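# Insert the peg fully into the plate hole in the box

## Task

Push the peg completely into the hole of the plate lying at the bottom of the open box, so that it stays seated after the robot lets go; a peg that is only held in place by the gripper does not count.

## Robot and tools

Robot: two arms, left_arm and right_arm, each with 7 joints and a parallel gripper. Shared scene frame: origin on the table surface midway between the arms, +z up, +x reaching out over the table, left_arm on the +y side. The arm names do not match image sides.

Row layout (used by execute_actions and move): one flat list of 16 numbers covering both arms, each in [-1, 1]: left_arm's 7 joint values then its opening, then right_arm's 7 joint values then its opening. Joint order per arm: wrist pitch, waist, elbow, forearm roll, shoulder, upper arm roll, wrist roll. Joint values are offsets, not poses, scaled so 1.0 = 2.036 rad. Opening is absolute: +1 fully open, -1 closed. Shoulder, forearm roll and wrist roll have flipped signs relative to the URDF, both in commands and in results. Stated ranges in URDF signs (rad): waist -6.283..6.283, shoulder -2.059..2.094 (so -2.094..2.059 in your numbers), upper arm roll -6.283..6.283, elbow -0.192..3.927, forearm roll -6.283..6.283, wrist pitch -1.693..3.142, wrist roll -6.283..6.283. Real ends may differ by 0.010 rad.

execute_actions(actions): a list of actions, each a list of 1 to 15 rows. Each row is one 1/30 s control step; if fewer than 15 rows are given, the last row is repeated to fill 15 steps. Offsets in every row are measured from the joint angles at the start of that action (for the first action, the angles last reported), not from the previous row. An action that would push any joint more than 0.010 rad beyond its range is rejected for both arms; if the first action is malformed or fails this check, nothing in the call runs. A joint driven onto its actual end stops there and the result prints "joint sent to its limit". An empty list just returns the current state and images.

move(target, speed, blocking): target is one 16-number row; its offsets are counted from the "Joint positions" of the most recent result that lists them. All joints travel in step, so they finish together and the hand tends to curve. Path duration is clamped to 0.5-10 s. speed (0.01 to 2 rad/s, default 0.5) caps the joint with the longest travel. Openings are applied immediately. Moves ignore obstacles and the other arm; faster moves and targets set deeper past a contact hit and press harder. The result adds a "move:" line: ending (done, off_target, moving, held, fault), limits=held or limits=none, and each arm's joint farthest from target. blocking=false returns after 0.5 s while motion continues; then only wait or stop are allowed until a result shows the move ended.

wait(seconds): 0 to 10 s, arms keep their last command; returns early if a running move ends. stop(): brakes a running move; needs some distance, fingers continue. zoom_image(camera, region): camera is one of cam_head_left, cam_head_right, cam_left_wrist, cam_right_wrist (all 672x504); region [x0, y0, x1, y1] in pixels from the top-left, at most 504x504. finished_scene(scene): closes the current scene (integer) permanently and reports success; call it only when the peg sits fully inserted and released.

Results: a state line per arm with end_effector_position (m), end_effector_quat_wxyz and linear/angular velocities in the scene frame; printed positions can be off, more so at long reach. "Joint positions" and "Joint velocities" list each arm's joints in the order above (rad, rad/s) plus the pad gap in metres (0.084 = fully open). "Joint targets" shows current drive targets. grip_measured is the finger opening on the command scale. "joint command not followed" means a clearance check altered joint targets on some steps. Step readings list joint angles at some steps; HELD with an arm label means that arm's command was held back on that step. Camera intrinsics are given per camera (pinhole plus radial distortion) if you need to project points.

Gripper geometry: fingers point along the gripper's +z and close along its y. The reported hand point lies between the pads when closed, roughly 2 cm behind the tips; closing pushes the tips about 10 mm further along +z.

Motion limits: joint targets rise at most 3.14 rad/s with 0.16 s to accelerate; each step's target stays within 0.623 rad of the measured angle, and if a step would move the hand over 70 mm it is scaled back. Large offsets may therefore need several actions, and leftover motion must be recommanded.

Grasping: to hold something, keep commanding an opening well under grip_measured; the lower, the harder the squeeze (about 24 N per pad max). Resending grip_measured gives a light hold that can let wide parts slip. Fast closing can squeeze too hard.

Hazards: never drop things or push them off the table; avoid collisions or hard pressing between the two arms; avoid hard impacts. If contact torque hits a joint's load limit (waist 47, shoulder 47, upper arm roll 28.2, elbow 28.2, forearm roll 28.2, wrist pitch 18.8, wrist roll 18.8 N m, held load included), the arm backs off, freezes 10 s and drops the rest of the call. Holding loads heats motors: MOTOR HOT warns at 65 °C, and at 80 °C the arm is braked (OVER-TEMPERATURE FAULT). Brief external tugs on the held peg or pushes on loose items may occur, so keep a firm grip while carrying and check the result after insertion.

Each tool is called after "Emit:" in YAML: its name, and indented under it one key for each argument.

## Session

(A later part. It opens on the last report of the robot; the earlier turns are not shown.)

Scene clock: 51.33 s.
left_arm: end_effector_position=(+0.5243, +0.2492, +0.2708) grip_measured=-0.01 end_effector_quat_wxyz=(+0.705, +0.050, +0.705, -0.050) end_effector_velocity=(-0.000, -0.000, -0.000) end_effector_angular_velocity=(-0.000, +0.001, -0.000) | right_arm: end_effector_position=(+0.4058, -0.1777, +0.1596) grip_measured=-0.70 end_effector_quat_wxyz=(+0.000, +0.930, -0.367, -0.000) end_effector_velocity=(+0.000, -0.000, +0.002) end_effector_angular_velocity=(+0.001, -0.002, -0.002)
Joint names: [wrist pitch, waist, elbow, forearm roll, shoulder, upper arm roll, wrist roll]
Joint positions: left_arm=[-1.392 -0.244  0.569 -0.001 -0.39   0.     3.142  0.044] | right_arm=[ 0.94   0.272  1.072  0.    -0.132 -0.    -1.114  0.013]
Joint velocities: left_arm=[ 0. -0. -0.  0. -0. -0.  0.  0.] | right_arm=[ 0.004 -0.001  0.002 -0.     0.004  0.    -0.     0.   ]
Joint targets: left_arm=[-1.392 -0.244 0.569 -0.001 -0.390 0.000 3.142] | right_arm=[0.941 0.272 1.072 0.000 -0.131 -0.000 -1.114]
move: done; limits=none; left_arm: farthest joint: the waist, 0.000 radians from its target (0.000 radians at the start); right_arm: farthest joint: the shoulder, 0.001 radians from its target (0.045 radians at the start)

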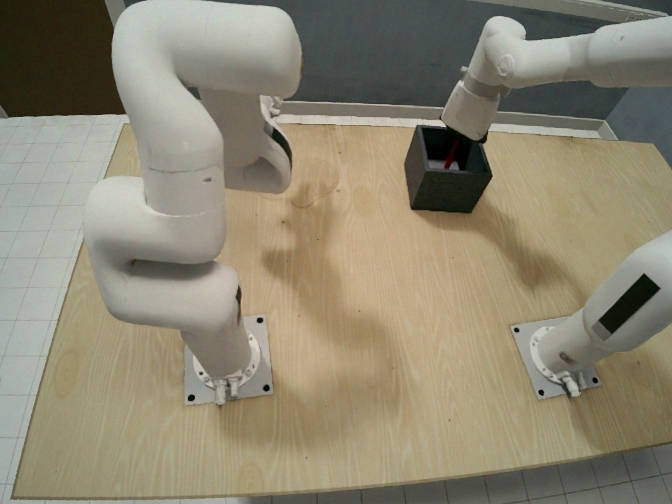

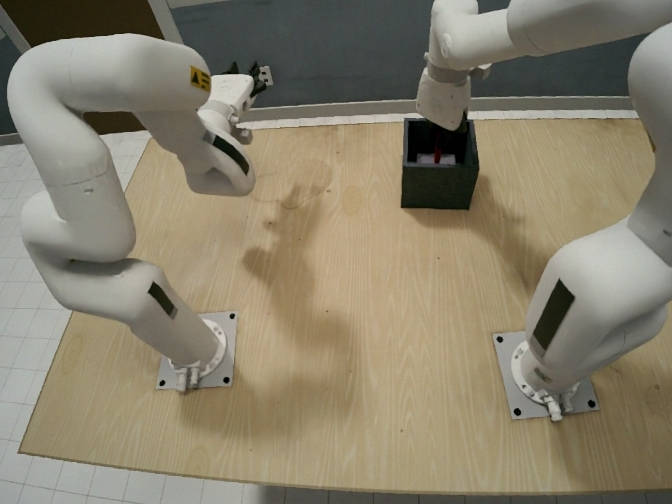

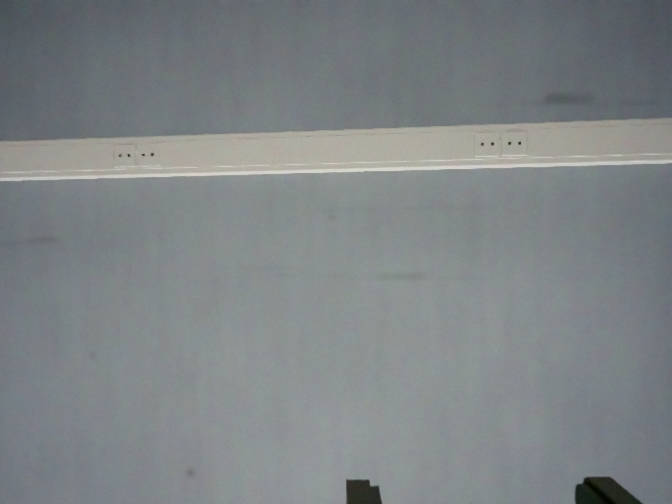

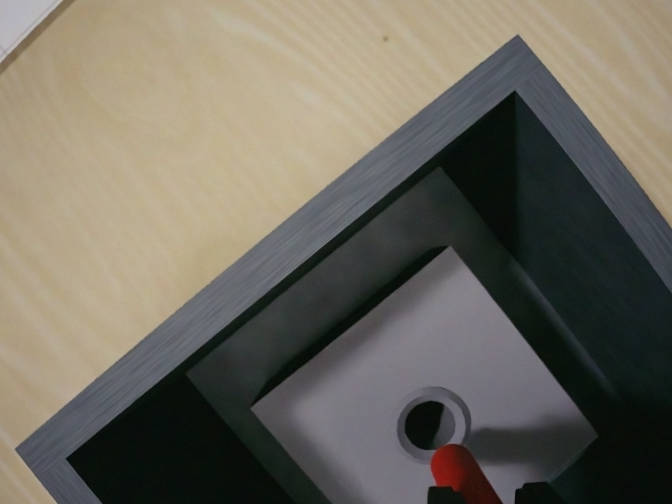

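Emit:
move:
  target: [0,0,0,0,0,0,0,0,0,-0.0015,0,0,0,0,-0.06,-0.95]
  speed: 0.25

Emit:
move:
  target: [0,0,0,0,0,0,0,0,-0.046,0,-0.021,0,-0.025,0,0,-0.95]
  speed: 0.06

Emit:
zoom_image:
  camera: "cam_right_wrist"
  region: [370,374,550,504]

Emit:
zoom_image:
  camera: "cam_head_right"
  region: [380,80,510,210]

Scene clock: 60.33 s.
left_arm: end_effector_position=(+0.5243, +0.2492, +0.2708) grip_measured=-0.01 end_effector_quat_wxyz=(+0.705, +0.050, +0.705, -0.050) end_effector_velocity=(-0.000, -0.000, -0.000) end_effector_angular_velocity=(+0.002, -0.000, -0.000) | right_arm: end_effector_position=(+0.4063, -0.1791, +0.1596) grip_measured=-0.70 end_effector_quat_wxyz=(+0.000, +0.905, -0.425, -0.000) end_effector_velocity=(-0.000, -0.001, +0.000) end_effector_angular_velocity=(+0.000, +0.000, -0.004)
Joint names: [wrist pitch, waist, elbow, forearm roll, shoulder, upper arm roll, wrist roll]
Joint positions: left_arm=[-1.392 -0.244  0.569 -0.001 -0.39   0.     3.142  0.044] | right_arm=[ 0.94   0.269  1.072  0.    -0.132 -0.    -1.236  0.013]
Joint velocities: left_arm=[-0.    -0.    -0.    -0.    -0.     0.    -0.002 -0.   ] | right_arm=[ 0.002 -0.001  0.    -0.     0.001 -0.    -0.003 -0.   ]
Joint targets: left_arm=[-1.392 -0.244 0.569 -0.001 -0.390 0.000 3.142] | right_arm=[0.940 0.269 1.072 0.000 -0.132 -0.000 -1.236]
move: done; limits=none; left_arm: farthest joint: the waist, 0.000 radians from its target (0.000 radians at the start); right_arm: farthest joint: the wrist roll, 0.001 radians from its target (0.123 radians at the start)

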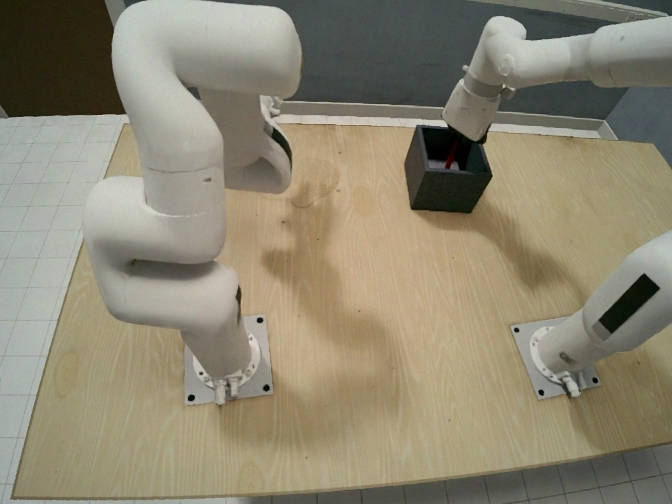

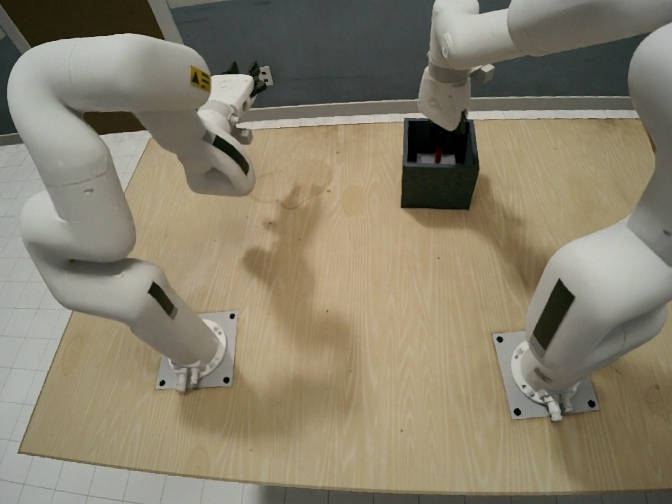

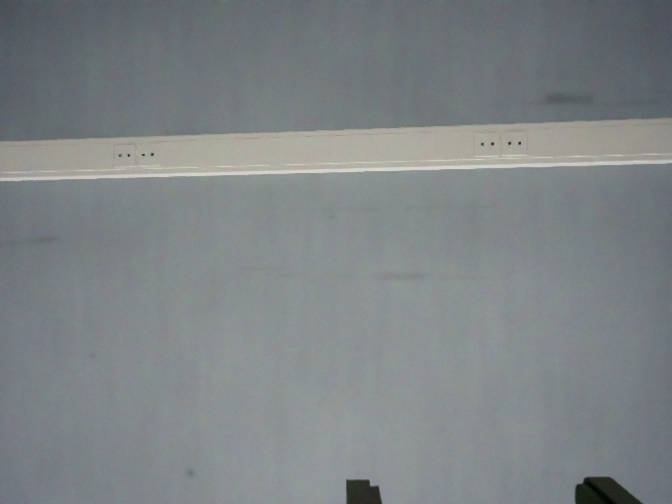

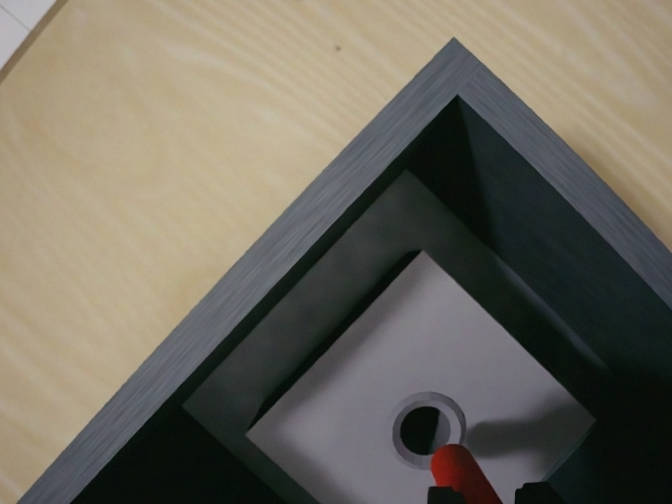

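Scene clock: 62.20 s.
left_arm: end_effector_position=(+0.5243, +0.2492, +0.2708) grip_measured=-0.01 end_effector_quat_wxyz=(+0.705, +0.050, +0.705, -0.050) end_effector_velocity=(-0.000, -0.000, -0.000) end_effector_angular_velocity=(-0.001, +0.000, -0.001) | right_arm: end_effector_position=(+0.4122, -0.1780, +0.1327) grip_measured=-0.67 end_effector_quat_wxyz=(-0.006, +0.905, -0.425, +0.007) end_effector_velocity=(-0.001, +0.002, +0.001) end_effector_angular_velocity=(+0.001, +0.001, +0.006)
Joint names: [wrist pitch, waist, elbow, forearm roll, shoulder, upper arm roll, wrist roll]
Joint positions: left_arm=[-1.392 -0.244  0.569 -0.001 -0.39   0.     3.142  0.044] | right_arm=[ 0.846  0.268  1.041  0.001 -0.177 -0.001 -1.235  0.015]
Joint velocities: left_arm=[-0.001 -0.    -0.    -0.    -0.001 -0.     0.001 -0.   ] | right_arm=[ 0.005  0.002  0.003 -0.001  0.001  0.003  0.001  0.   ]
Joint targets: left_arm=[-1.392 -0.244 0.569 -0.001 -0.390 0.000 3.142] | right_arm=[0.847 0.269 1.029 0.000 -0.183 -0.000 -1.236]
move: off_target (right_arm); limits=none; left_arm: farthest joint: the waist, 0.000 radians from its target (0.000 radians at the start); right_arm: farthest joint: the elbow, 0.012 radians from its target (0.042 radians at the start)

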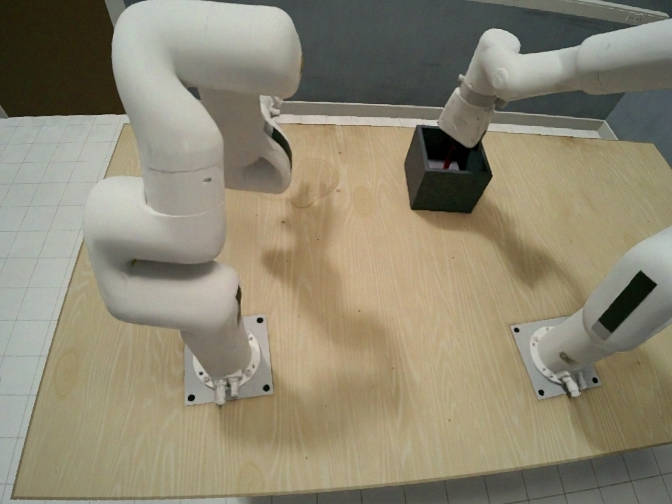

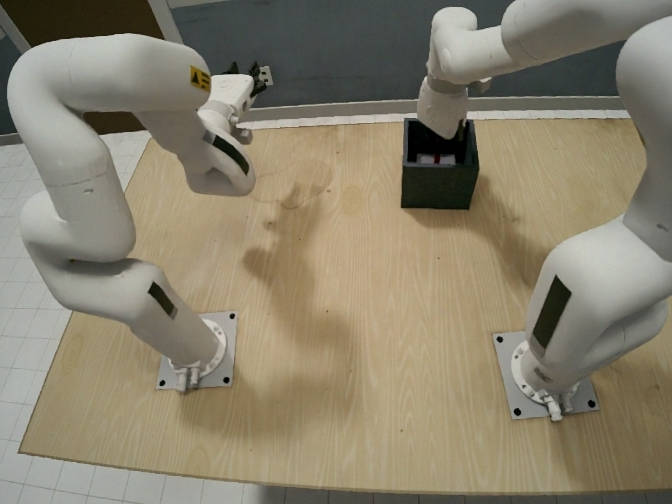

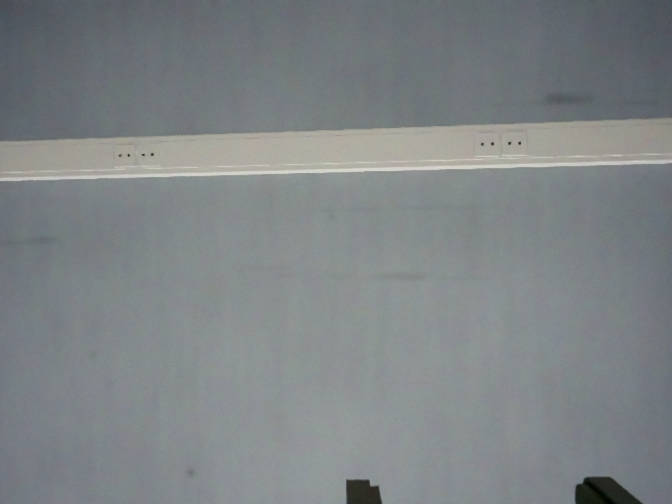

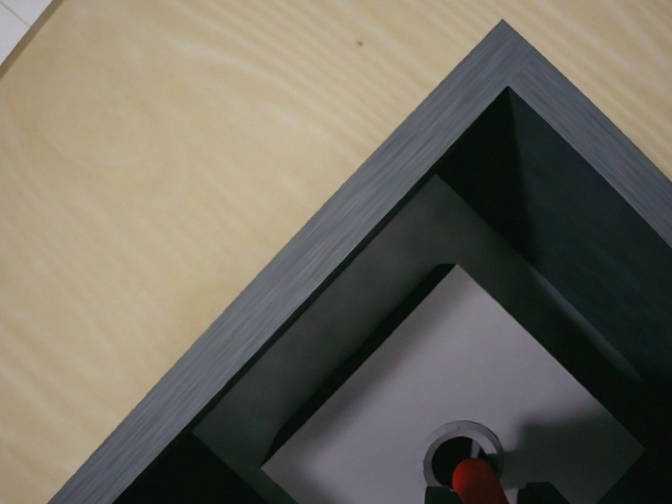

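Region (370, 374, 550, 504) of cam_right_wrist's 672x504 image, scaled by 2.800, with more detail than that image has.

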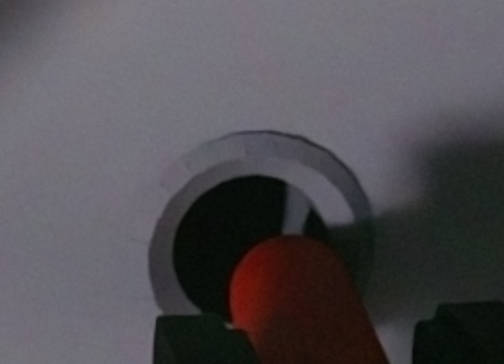

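Region (380, 80, 510, 210) of cam_head_right's 672x504 image, scaled by 3.877, with more detail than that image has.

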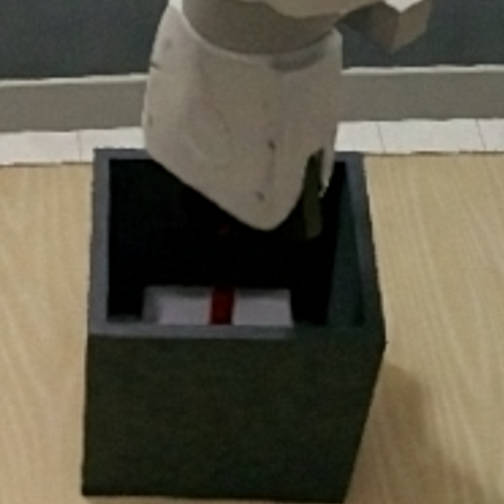

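Emit:
move:
  target: [0,0,0,0,0,0,0,0,0.0291,-0.0023,0.0162,0,0.0041,0,0,-0.95]
  speed: 0.06

Emit:
zoom_image:
  camera: "cam_right_wrist"
  region: [370,374,550,504]

Scene clock: 70.30 s.
left_arm: end_effector_position=(+0.5243, +0.2492, +0.2708) grip_measured=-0.01 end_effector_quat_wxyz=(+0.705, +0.050, +0.705, -0.050) end_effector_velocity=(-0.000, -0.000, -0.000) end_effector_angular_velocity=(-0.001, -0.000, +0.000) | right_arm: end_effector_position=(+0.4125, -0.1803, +0.1449) grip_measured=-0.70 end_effector_quat_wxyz=(+0.000, +0.904, -0.427, +0.000) end_effector_velocity=(+0.000, -0.000, +0.001) end_effector_angular_velocity=(-0.001, +0.002, -0.002)
Joint names: [wrist pitch, waist, elbow, forearm roll, shoulder, upper arm roll, wrist roll]
Joint positions: left_arm=[-1.392 -0.244  0.569 -0.001 -0.39   0.     3.142  0.044] | right_arm=[ 0.905  0.263  1.074  0.001 -0.169 -0.001 -1.235  0.013]
Joint velocities: left_arm=[-0.    -0.001  0.     0.001 -0.    -0.     0.001  0.   ] | right_arm=[ 0.004 -0.001  0.002 -0.     0.    -0.    -0.001 -0.   ]
Joint targets: left_arm=[-1.392 -0.244 0.569 -0.001 -0.390 0.000 3.142] | right_arm=[0.905 0.263 1.074 0.001 -0.168 -0.001 -1.235]
move: done; limits=none; left_arm: farthest joint: the waist, 0.000 radians from its target (0.000 radians at the start); right_arm: farthest joint: the waist, 0.000 radians from its target (0.005 radians at the start)

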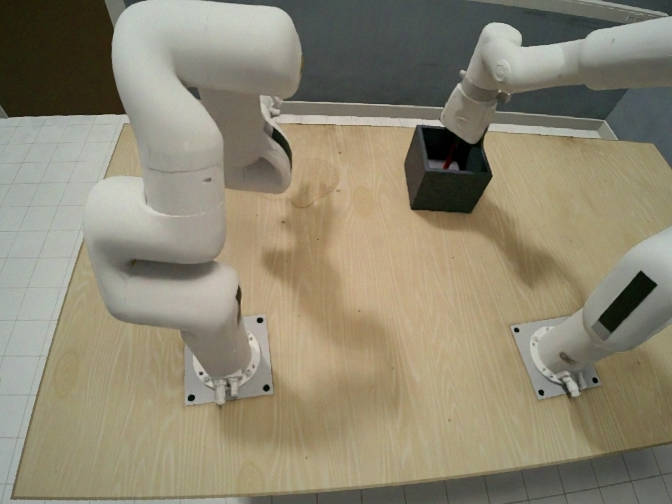

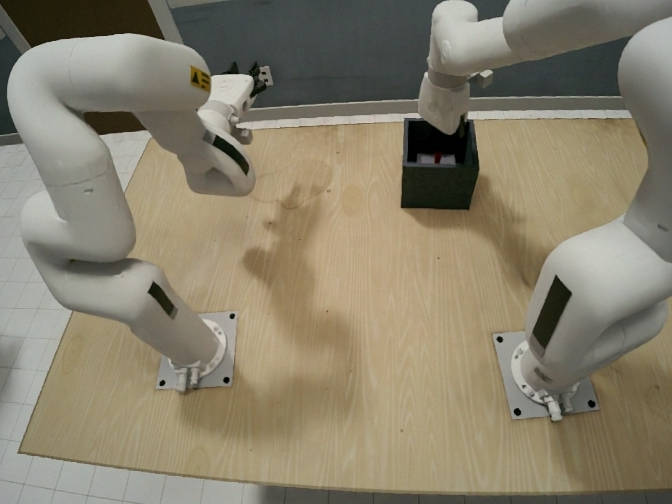

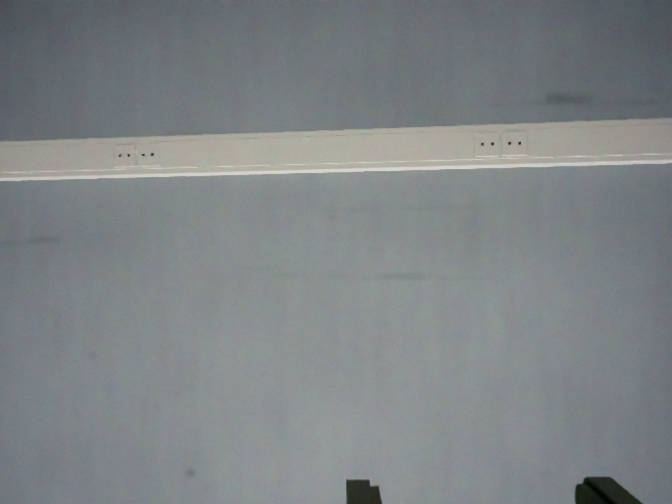

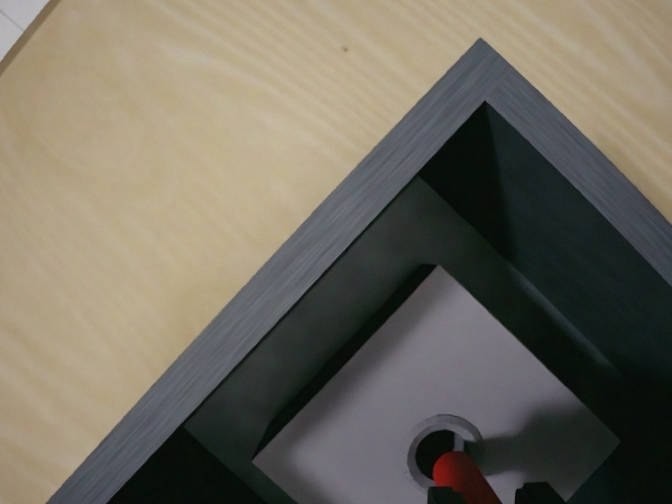

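Region (370, 374, 550, 504) of cam_right_wrist's 672x504 image, scaled by 2.800, with more detail than that image has.

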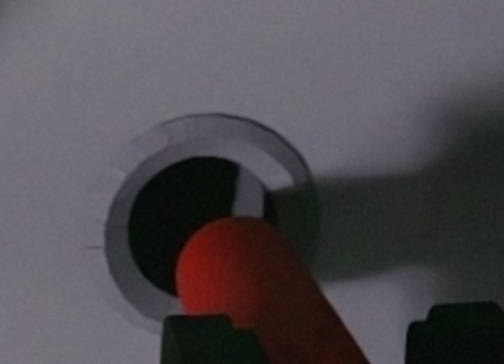

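Emit:
move:
  target: [0,0,0,0,0,0,0,0,-0.0222,0,-0.0097,0,-0.0125,0,0,-0.95]
  speed: 0.03

Emit:
zoom_image:
  camera: "cam_right_wrist"
  region: [370,374,550,504]

Scene clock: 76.67 s.
left_arm: end_effector_position=(+0.5243, +0.2492, +0.2708) grip_measured=-0.01 end_effector_quat_wxyz=(+0.705, +0.050, +0.705, -0.050) end_effector_velocity=(+0.000, +0.000, +0.000) end_effector_angular_velocity=(+0.002, -0.001, +0.000) | right_arm: end_effector_position=(+0.4126, -0.1802, +0.1283) grip_measured=-0.70 end_effector_quat_wxyz=(+0.000, +0.904, -0.427, +0.000) end_effector_velocity=(-0.000, +0.000, -0.000) end_effector_angular_velocity=(+0.000, -0.001, +0.001)
Joint names: [wrist pitch, waist, elbow, forearm roll, shoulder, upper arm roll, wrist roll]
Joint positions: left_arm=[-1.392 -0.244  0.569 -0.001 -0.39   0.     3.142  0.044] | right_arm=[ 0.86   0.263  1.054  0.001 -0.194 -0.001 -1.235  0.013]
Joint velocities: left_arm=[ 0.     0.     0.     0.     0.    -0.    -0.002 -0.   ] | right_arm=[-0.002  0.    -0.001 -0.    -0.     0.     0.     0.   ]
Joint targets: left_arm=[-1.392 -0.244 0.569 -0.001 -0.390 0.000 3.142] | right_arm=[0.860 0.263 1.054 0.001 -0.194 -0.001 -1.235]
move: done; limits=none; left_arm: farthest joint: the waist, 0.000 radians from its target (0.000 radians at the start); right_arm: farthest joint: the shoulder, 0.001 radians from its target (0.026 radians at the start)

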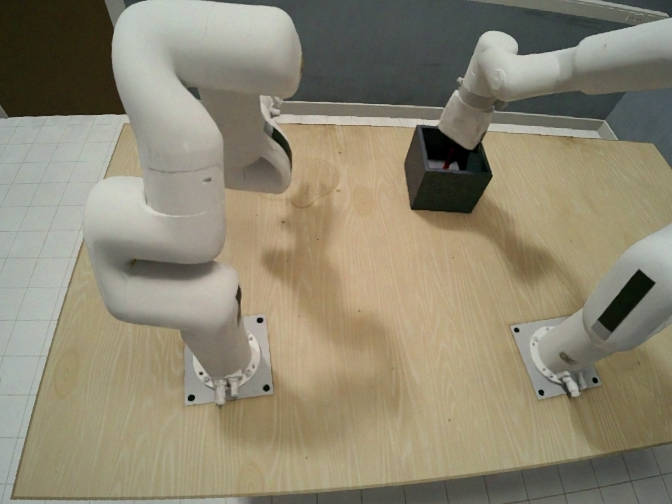

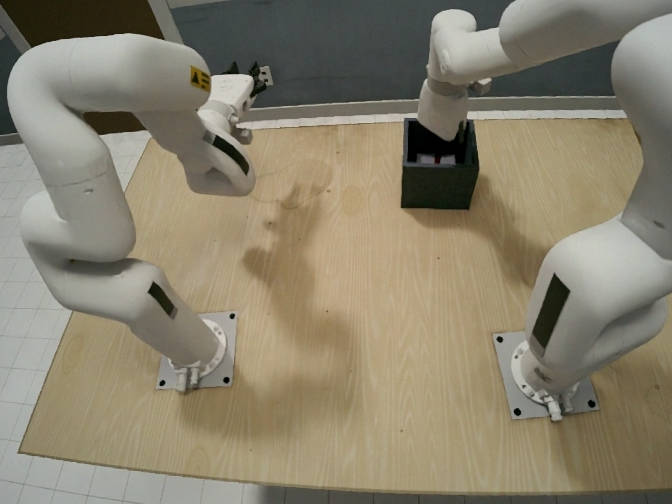

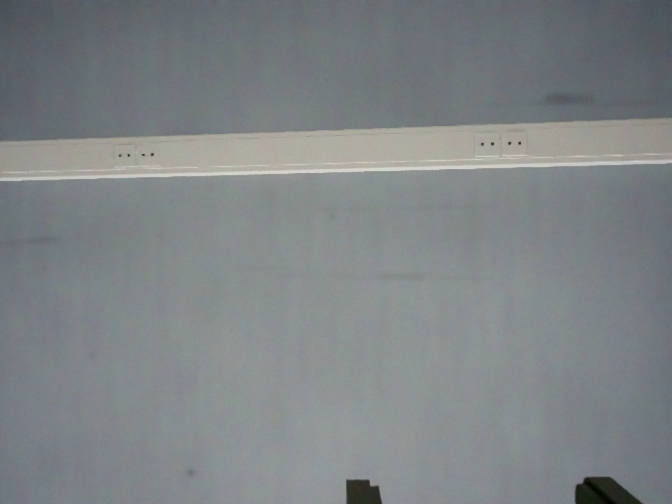

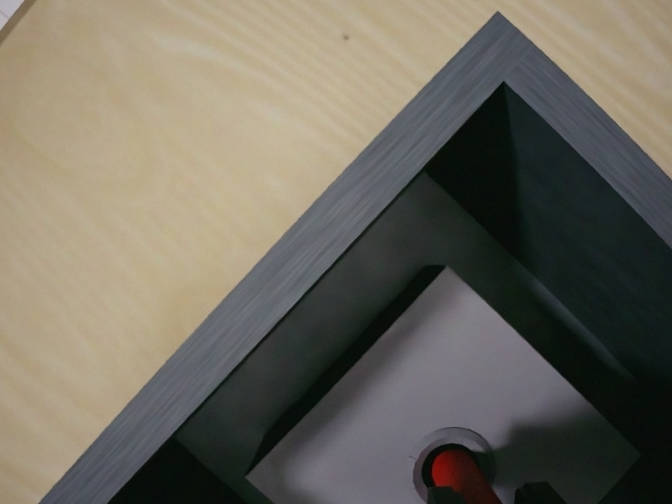

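Region (370, 374, 550, 504) of cam_right_wrist's 672x504 image, scaled by 2.800, with more detail than that image has.

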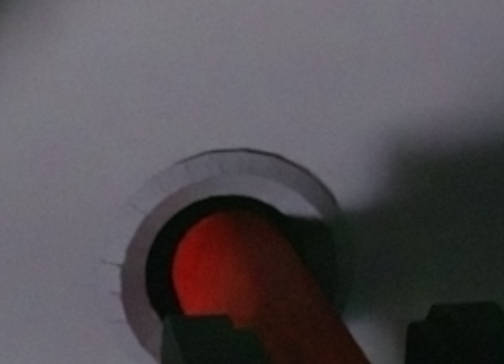

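Emit:
move:
  target: [0,0,0,0,0,0,0,0,-0.0495,0,-0.0168,0,-0.0327,0,0,-0.95]
  speed: 0.04

Scene clock: 81.37 s.
left_arm: end_effector_position=(+0.5243, +0.2492, +0.2708) grip_measured=-0.01 end_effector_quat_wxyz=(+0.705, +0.050, +0.705, -0.050) end_effector_velocity=(-0.000, -0.000, -0.000) end_effector_angular_velocity=(-0.001, +0.000, -0.001) | right_arm: end_effector_position=(+0.4128, -0.1802, +0.0903) grip_measured=-0.70 end_effector_quat_wxyz=(+0.000, +0.904, -0.427, +0.000) end_effector_velocity=(-0.000, -0.000, -0.001) end_effector_angular_velocity=(-0.000, +0.001, -0.000)
Joint names: [wrist pitch, waist, elbow, forearm roll, shoulder, upper arm roll, wrist roll]
Joint positions: left_arm=[-1.392 -0.244  0.569 -0.001 -0.39   0.     3.142  0.044] | right_arm=[ 0.759  0.263  1.02   0.001 -0.26  -0.001 -1.235  0.013]
Joint velocities: left_arm=[-0.    -0.     0.    -0.001 -0.    -0.     0.001 -0.   ] | right_arm=[-0.001  0.    -0.     0.    -0.002 -0.    -0.     0.   ]
Joint targets: left_arm=[-1.392 -0.244 0.569 -0.001 -0.390 0.000 3.142] | right_arm=[0.759 0.263 1.020 0.001 -0.260 -0.001 -1.235]
move: done; limits=none; left_arm: farthest joint: the waist, 0.000 radians from its target (0.000 radians at the start); right_arm: farthest joint: the waist, 0.000 radians from its target (0.000 radians at the start)

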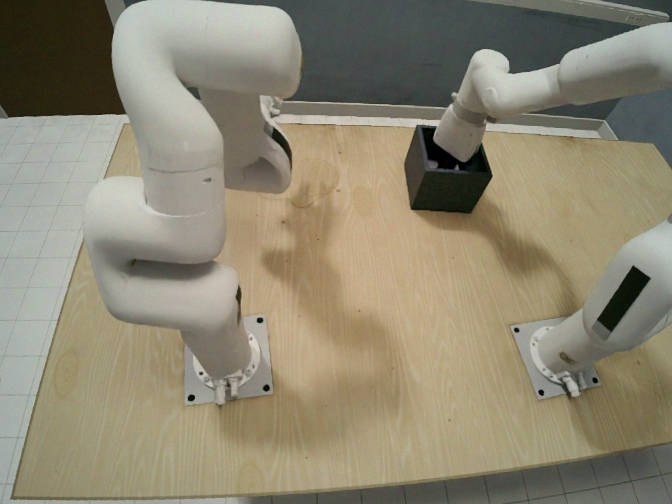

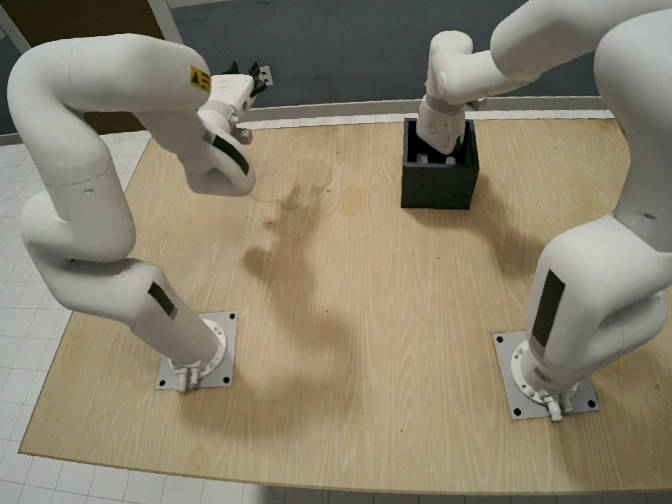

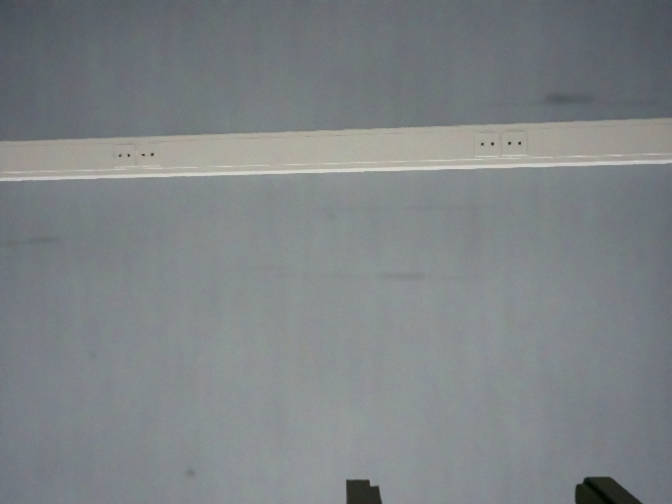

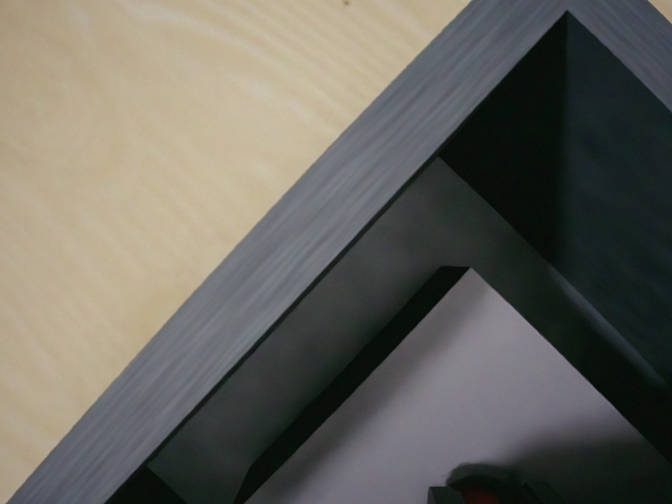

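Emit:
move:
  target: [0,0,0,0,0,0,0,0,-0.0155,0,-0.0045,0,-0.011,0,0,-0.95]
  speed: 0.03

Emit:
execute_actions:
  actions:
    - [[0,0,0,0,0,0,0,0,0,0,0,0,0,0,0,-0.4]]

Emit:
move:
  target: [0,0,0,0,0,0,0,0,0.11,0,0.043,0,0.068,0,0,-0.4]
  speed: 0.25

Scene clock: 85.87 s.
left_arm: end_effector_position=(+0.5243, +0.2492, +0.2708) grip_measured=-0.01 end_effector_quat_wxyz=(+0.705, +0.050, +0.705, -0.050) end_effector_velocity=(+0.000, +0.000, +0.001) end_effector_angular_velocity=(-0.000, -0.002, +0.001) | right_arm: end_effector_position=(+0.4146, -0.1798, +0.0812) grip_measured=-0.69 end_effector_quat_wxyz=(-0.002, +0.904, -0.428, +0.003) end_effector_velocity=(-0.001, +0.000, -0.003) end_effector_angular_velocity=(-0.001, +0.003, +0.001)
Joint names: [wrist pitch, waist, elbow, forearm roll, shoulder, upper arm roll, wrist roll]
Joint positions: left_arm=[-1.392 -0.244  0.569 -0.001 -0.39   0.     3.142  0.044] | right_arm=[ 0.728  0.263  1.014  0.001 -0.279 -0.002 -1.235  0.014]
Joint velocities: left_arm=[ 0.     0.    -0.     0.     0.002 -0.     0.    -0.   ] | right_arm=[-0.003  0.    -0.002 -0.    -0.004  0.001 -0.     0.   ]
Joint targets: left_arm=[-1.392 -0.244 0.569 -0.001 -0.390 0.000 3.142] | right_arm=[0.728 0.263 1.011 0.001 -0.283 -0.001 -1.235]
move: done; limits=none; left_arm: farthest joint: the waist, 0.000 radians from its target (0.000 radians at the start); right_arm: farthest joint: the shoulder, 0.003 radians from its target (0.022 radians at the start)

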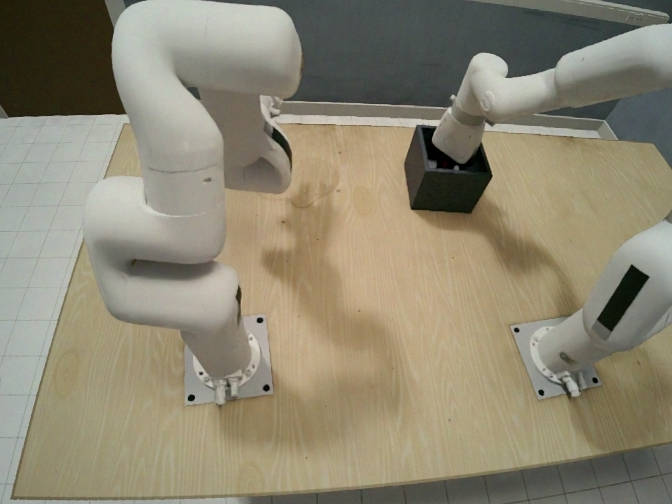

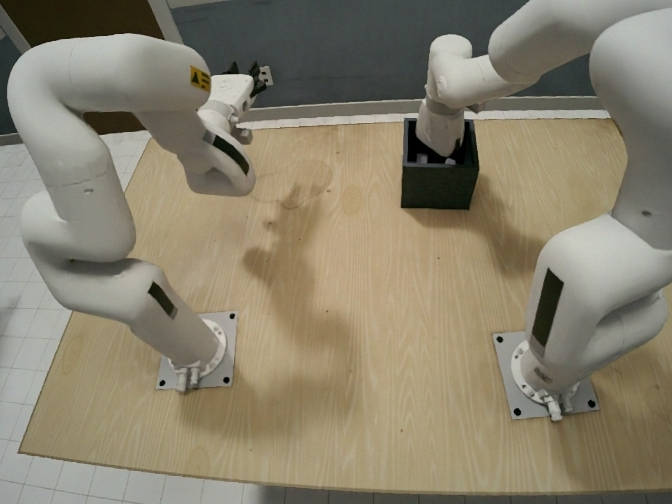

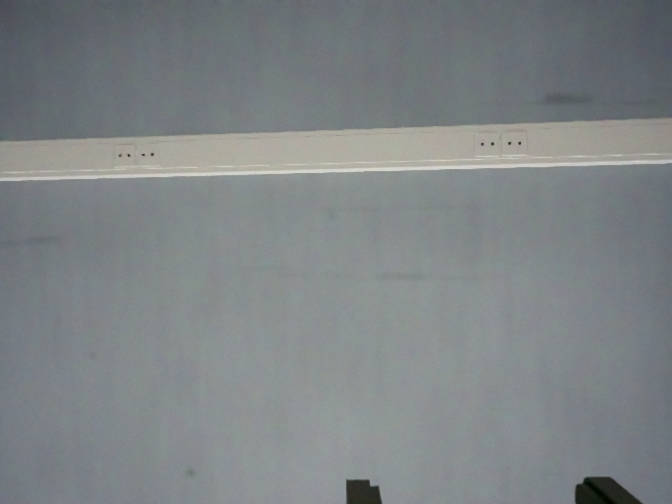

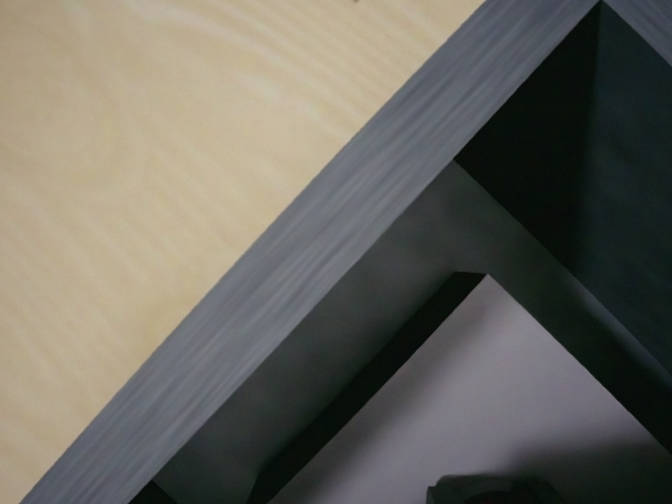

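Scene clock: 86.37 s.
left_arm: end_effector_position=(+0.5243, +0.2492, +0.2708) grip_measured=-0.01 end_effector_quat_wxyz=(+0.705, +0.050, +0.705, -0.050) end_effector_velocity=(+0.000, +0.000, -0.001) end_effector_angular_velocity=(-0.000, +0.001, +0.001) | right_arm: end_effector_position=(+0.4127, -0.1801, +0.0789) grip_measured=-0.42 end_effector_quat_wxyz=(-0.000, +0.904, -0.427, +0.001) end_effector_velocity=(+0.001, -0.000, +0.002) end_effector_angular_velocity=(+0.001, -0.003, -0.000)
Joint names: [wrist pitch, waist, elbow, forearm roll, shoulder, upper arm roll, wrist roll]
Joint positions: left_arm=[-1.392 -0.244  0.569 -0.001 -0.39   0.     3.142  0.044] | right_arm=[ 0.728  0.264  1.011  0.    -0.282 -0.001 -1.235  0.026]
Joint velocities: left_arm=[-0.     0.001 -0.    -0.    -0.001  0.     0.    -0.   ] | right_arm=[ 0.001 -0.001  0.003  0.001  0.001 -0.     0.    -0.   ]
Joint targets: left_arm=[-1.392 -0.244 0.569 -0.001 -0.390 0.000 3.142] | right_arm=[0.728 0.263 1.014 0.001 -0.279 -0.002 -1.235]
Step readings (joint positions):
0: left_arm=[-1.392 -0.244 0.569 -0.001 -0.390 0.000 3.142] | right_arm=[0.728 0.263 1.014 0.001 -0.279 -0.002 -1.235]
1: left_arm=[-1.392 -0.244 0.569 -0.001 -0.390 0.000 3.142] | right_arm=[0.727 0.263 1.014 0.001 -0.279 -0.002 -1.235]
2: left_arm=[-1.392 -0.244 0.569 -0.001 -0.390 0.000 3.142] | right_arm=[0.726 0.263 1.013 0.000 -0.281 -0.001 -1.235]
4: left_arm=[-1.392 -0.244 0.569 -0.001 -0.390 0.000 3.142] | right_arm=[0.725 0.264 1.013 0.000 -0.282 -0.000 -1.235]
8: left_arm=[-1.392 -0.244 0.569 -0.001 -0.390 0.000 3.142] | right_arm=[0.726 0.264 1.013 0.000 -0.282 -0.001 -1.235]
15: Joint positions above

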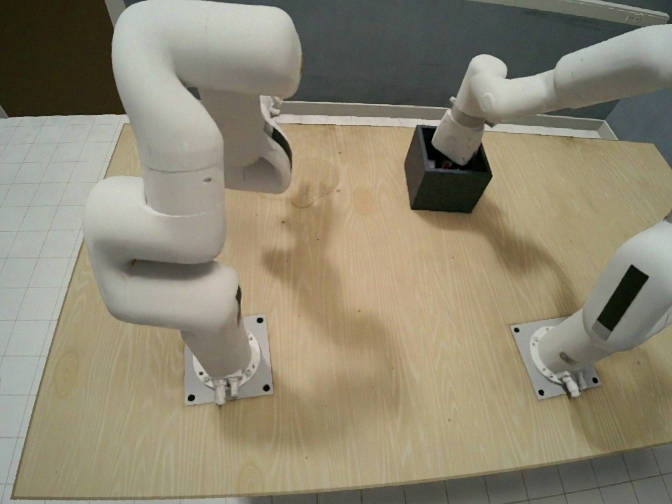

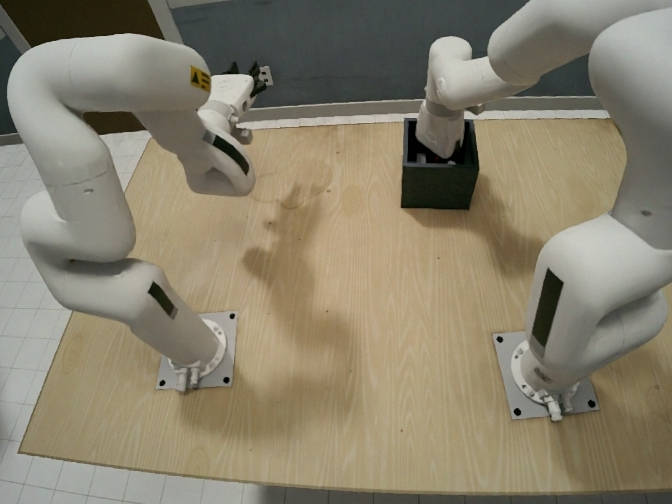

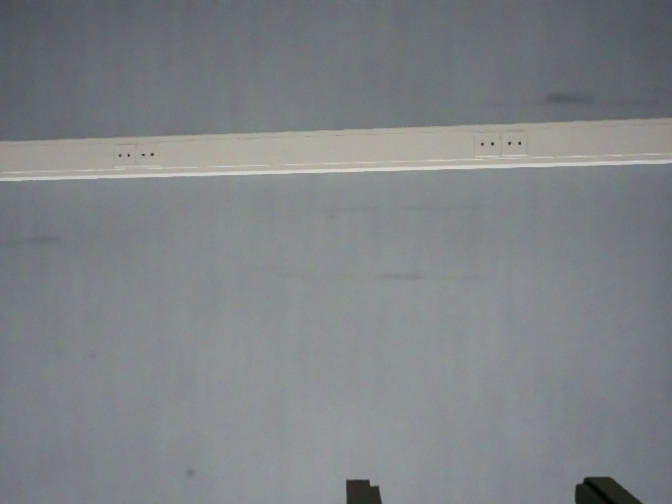

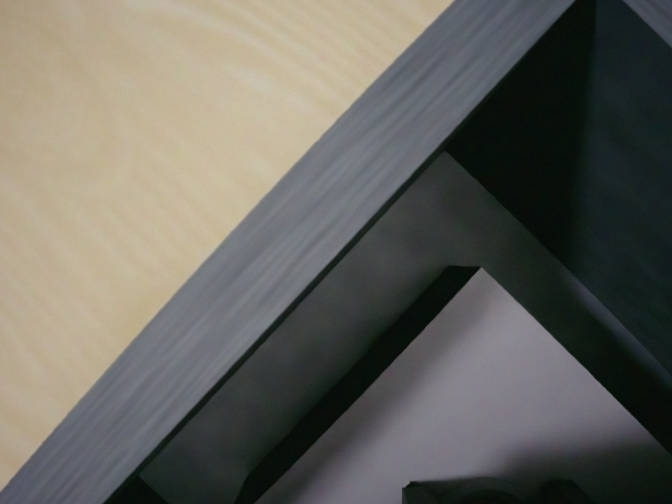

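Scene clock: 87.80 s.
left_arm: end_effector_position=(+0.5243, +0.2492, +0.2708) grip_measured=-0.01 end_effector_quat_wxyz=(+0.705, +0.050, +0.705, -0.050) end_effector_velocity=(+0.000, +0.000, +0.000) end_effector_angular_velocity=(+0.002, -0.001, +0.000) | right_arm: end_effector_position=(+0.4134, -0.1799, +0.1637) grip_measured=-0.42 end_effector_quat_wxyz=(-0.001, +0.904, -0.427, +0.001) end_effector_velocity=(+0.001, +0.001, +0.002) end_effector_angular_velocity=(+0.001, -0.004, +0.002)
Joint names: [wrist pitch, waist, elbow, forearm roll, shoulder, upper arm roll, wrist roll]
Joint positions: left_arm=[-1.392 -0.244  0.569 -0.001 -0.39   0.     3.142  0.044] | right_arm=[ 0.952  0.264  1.099  0.    -0.144 -0.001 -1.235  0.026]
Joint velocities: left_arm=[-0.     0.001 -0.    -0.001  0.    -0.    -0.002 -0.   ] | right_arm=[ 0.001  0.001  0.002  0.001  0.003 -0.     0.001 -0.   ]
Joint targets: left_arm=[-1.392 -0.244 0.569 -0.001 -0.390 0.000 3.142] | right_arm=[0.952 0.264 1.099 0.000 -0.143 -0.001 -1.235]
move: done; limits=none; left_arm: farthest joint: the waist, 0.000 radians from its target (0.000 radians at the start); right_arm: farthest joint: the waist, 0.000 radians from its target (0.000 radians at the start)

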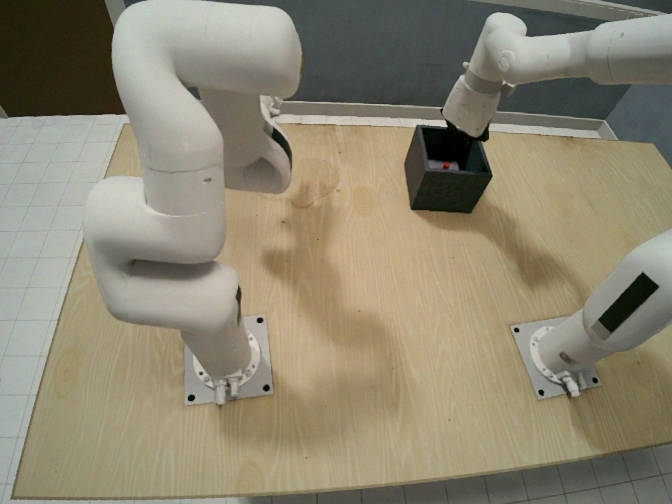

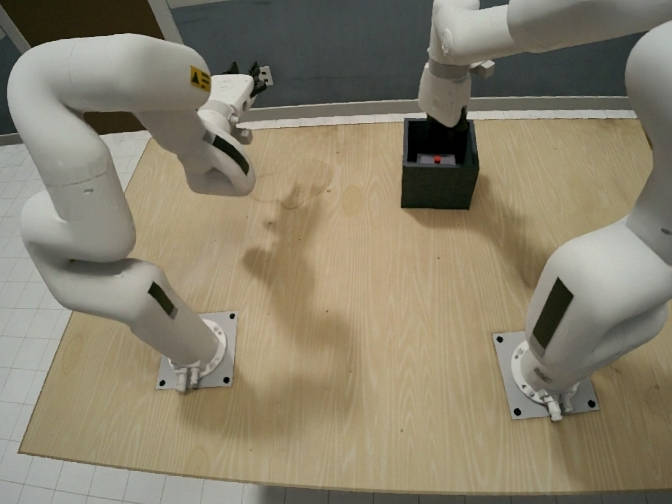

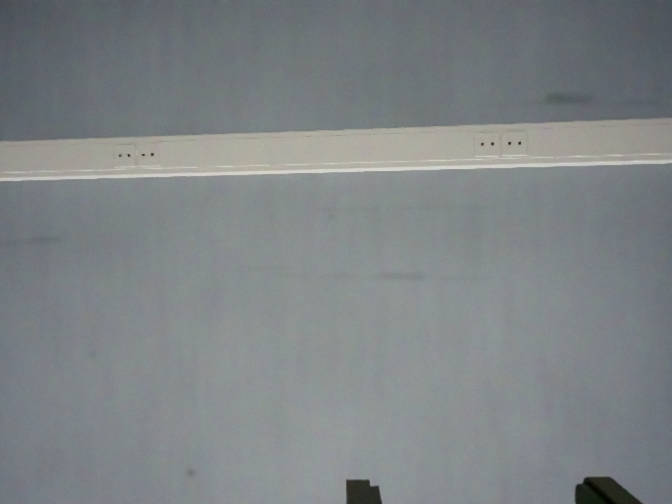

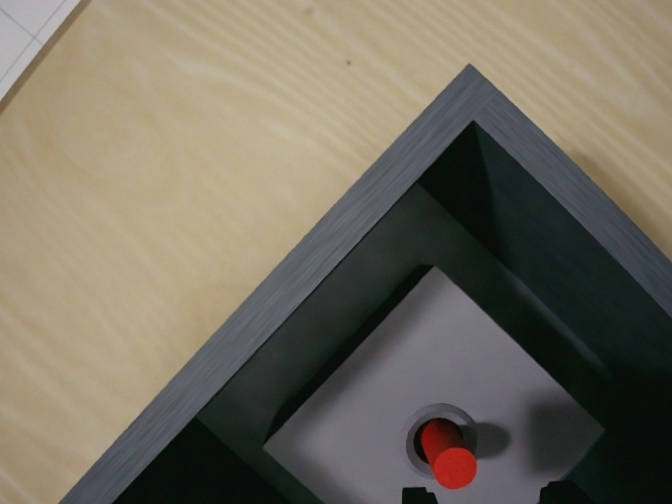

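Emit:
finished_scene:
  scene: 2

The scene is finished: the task was done.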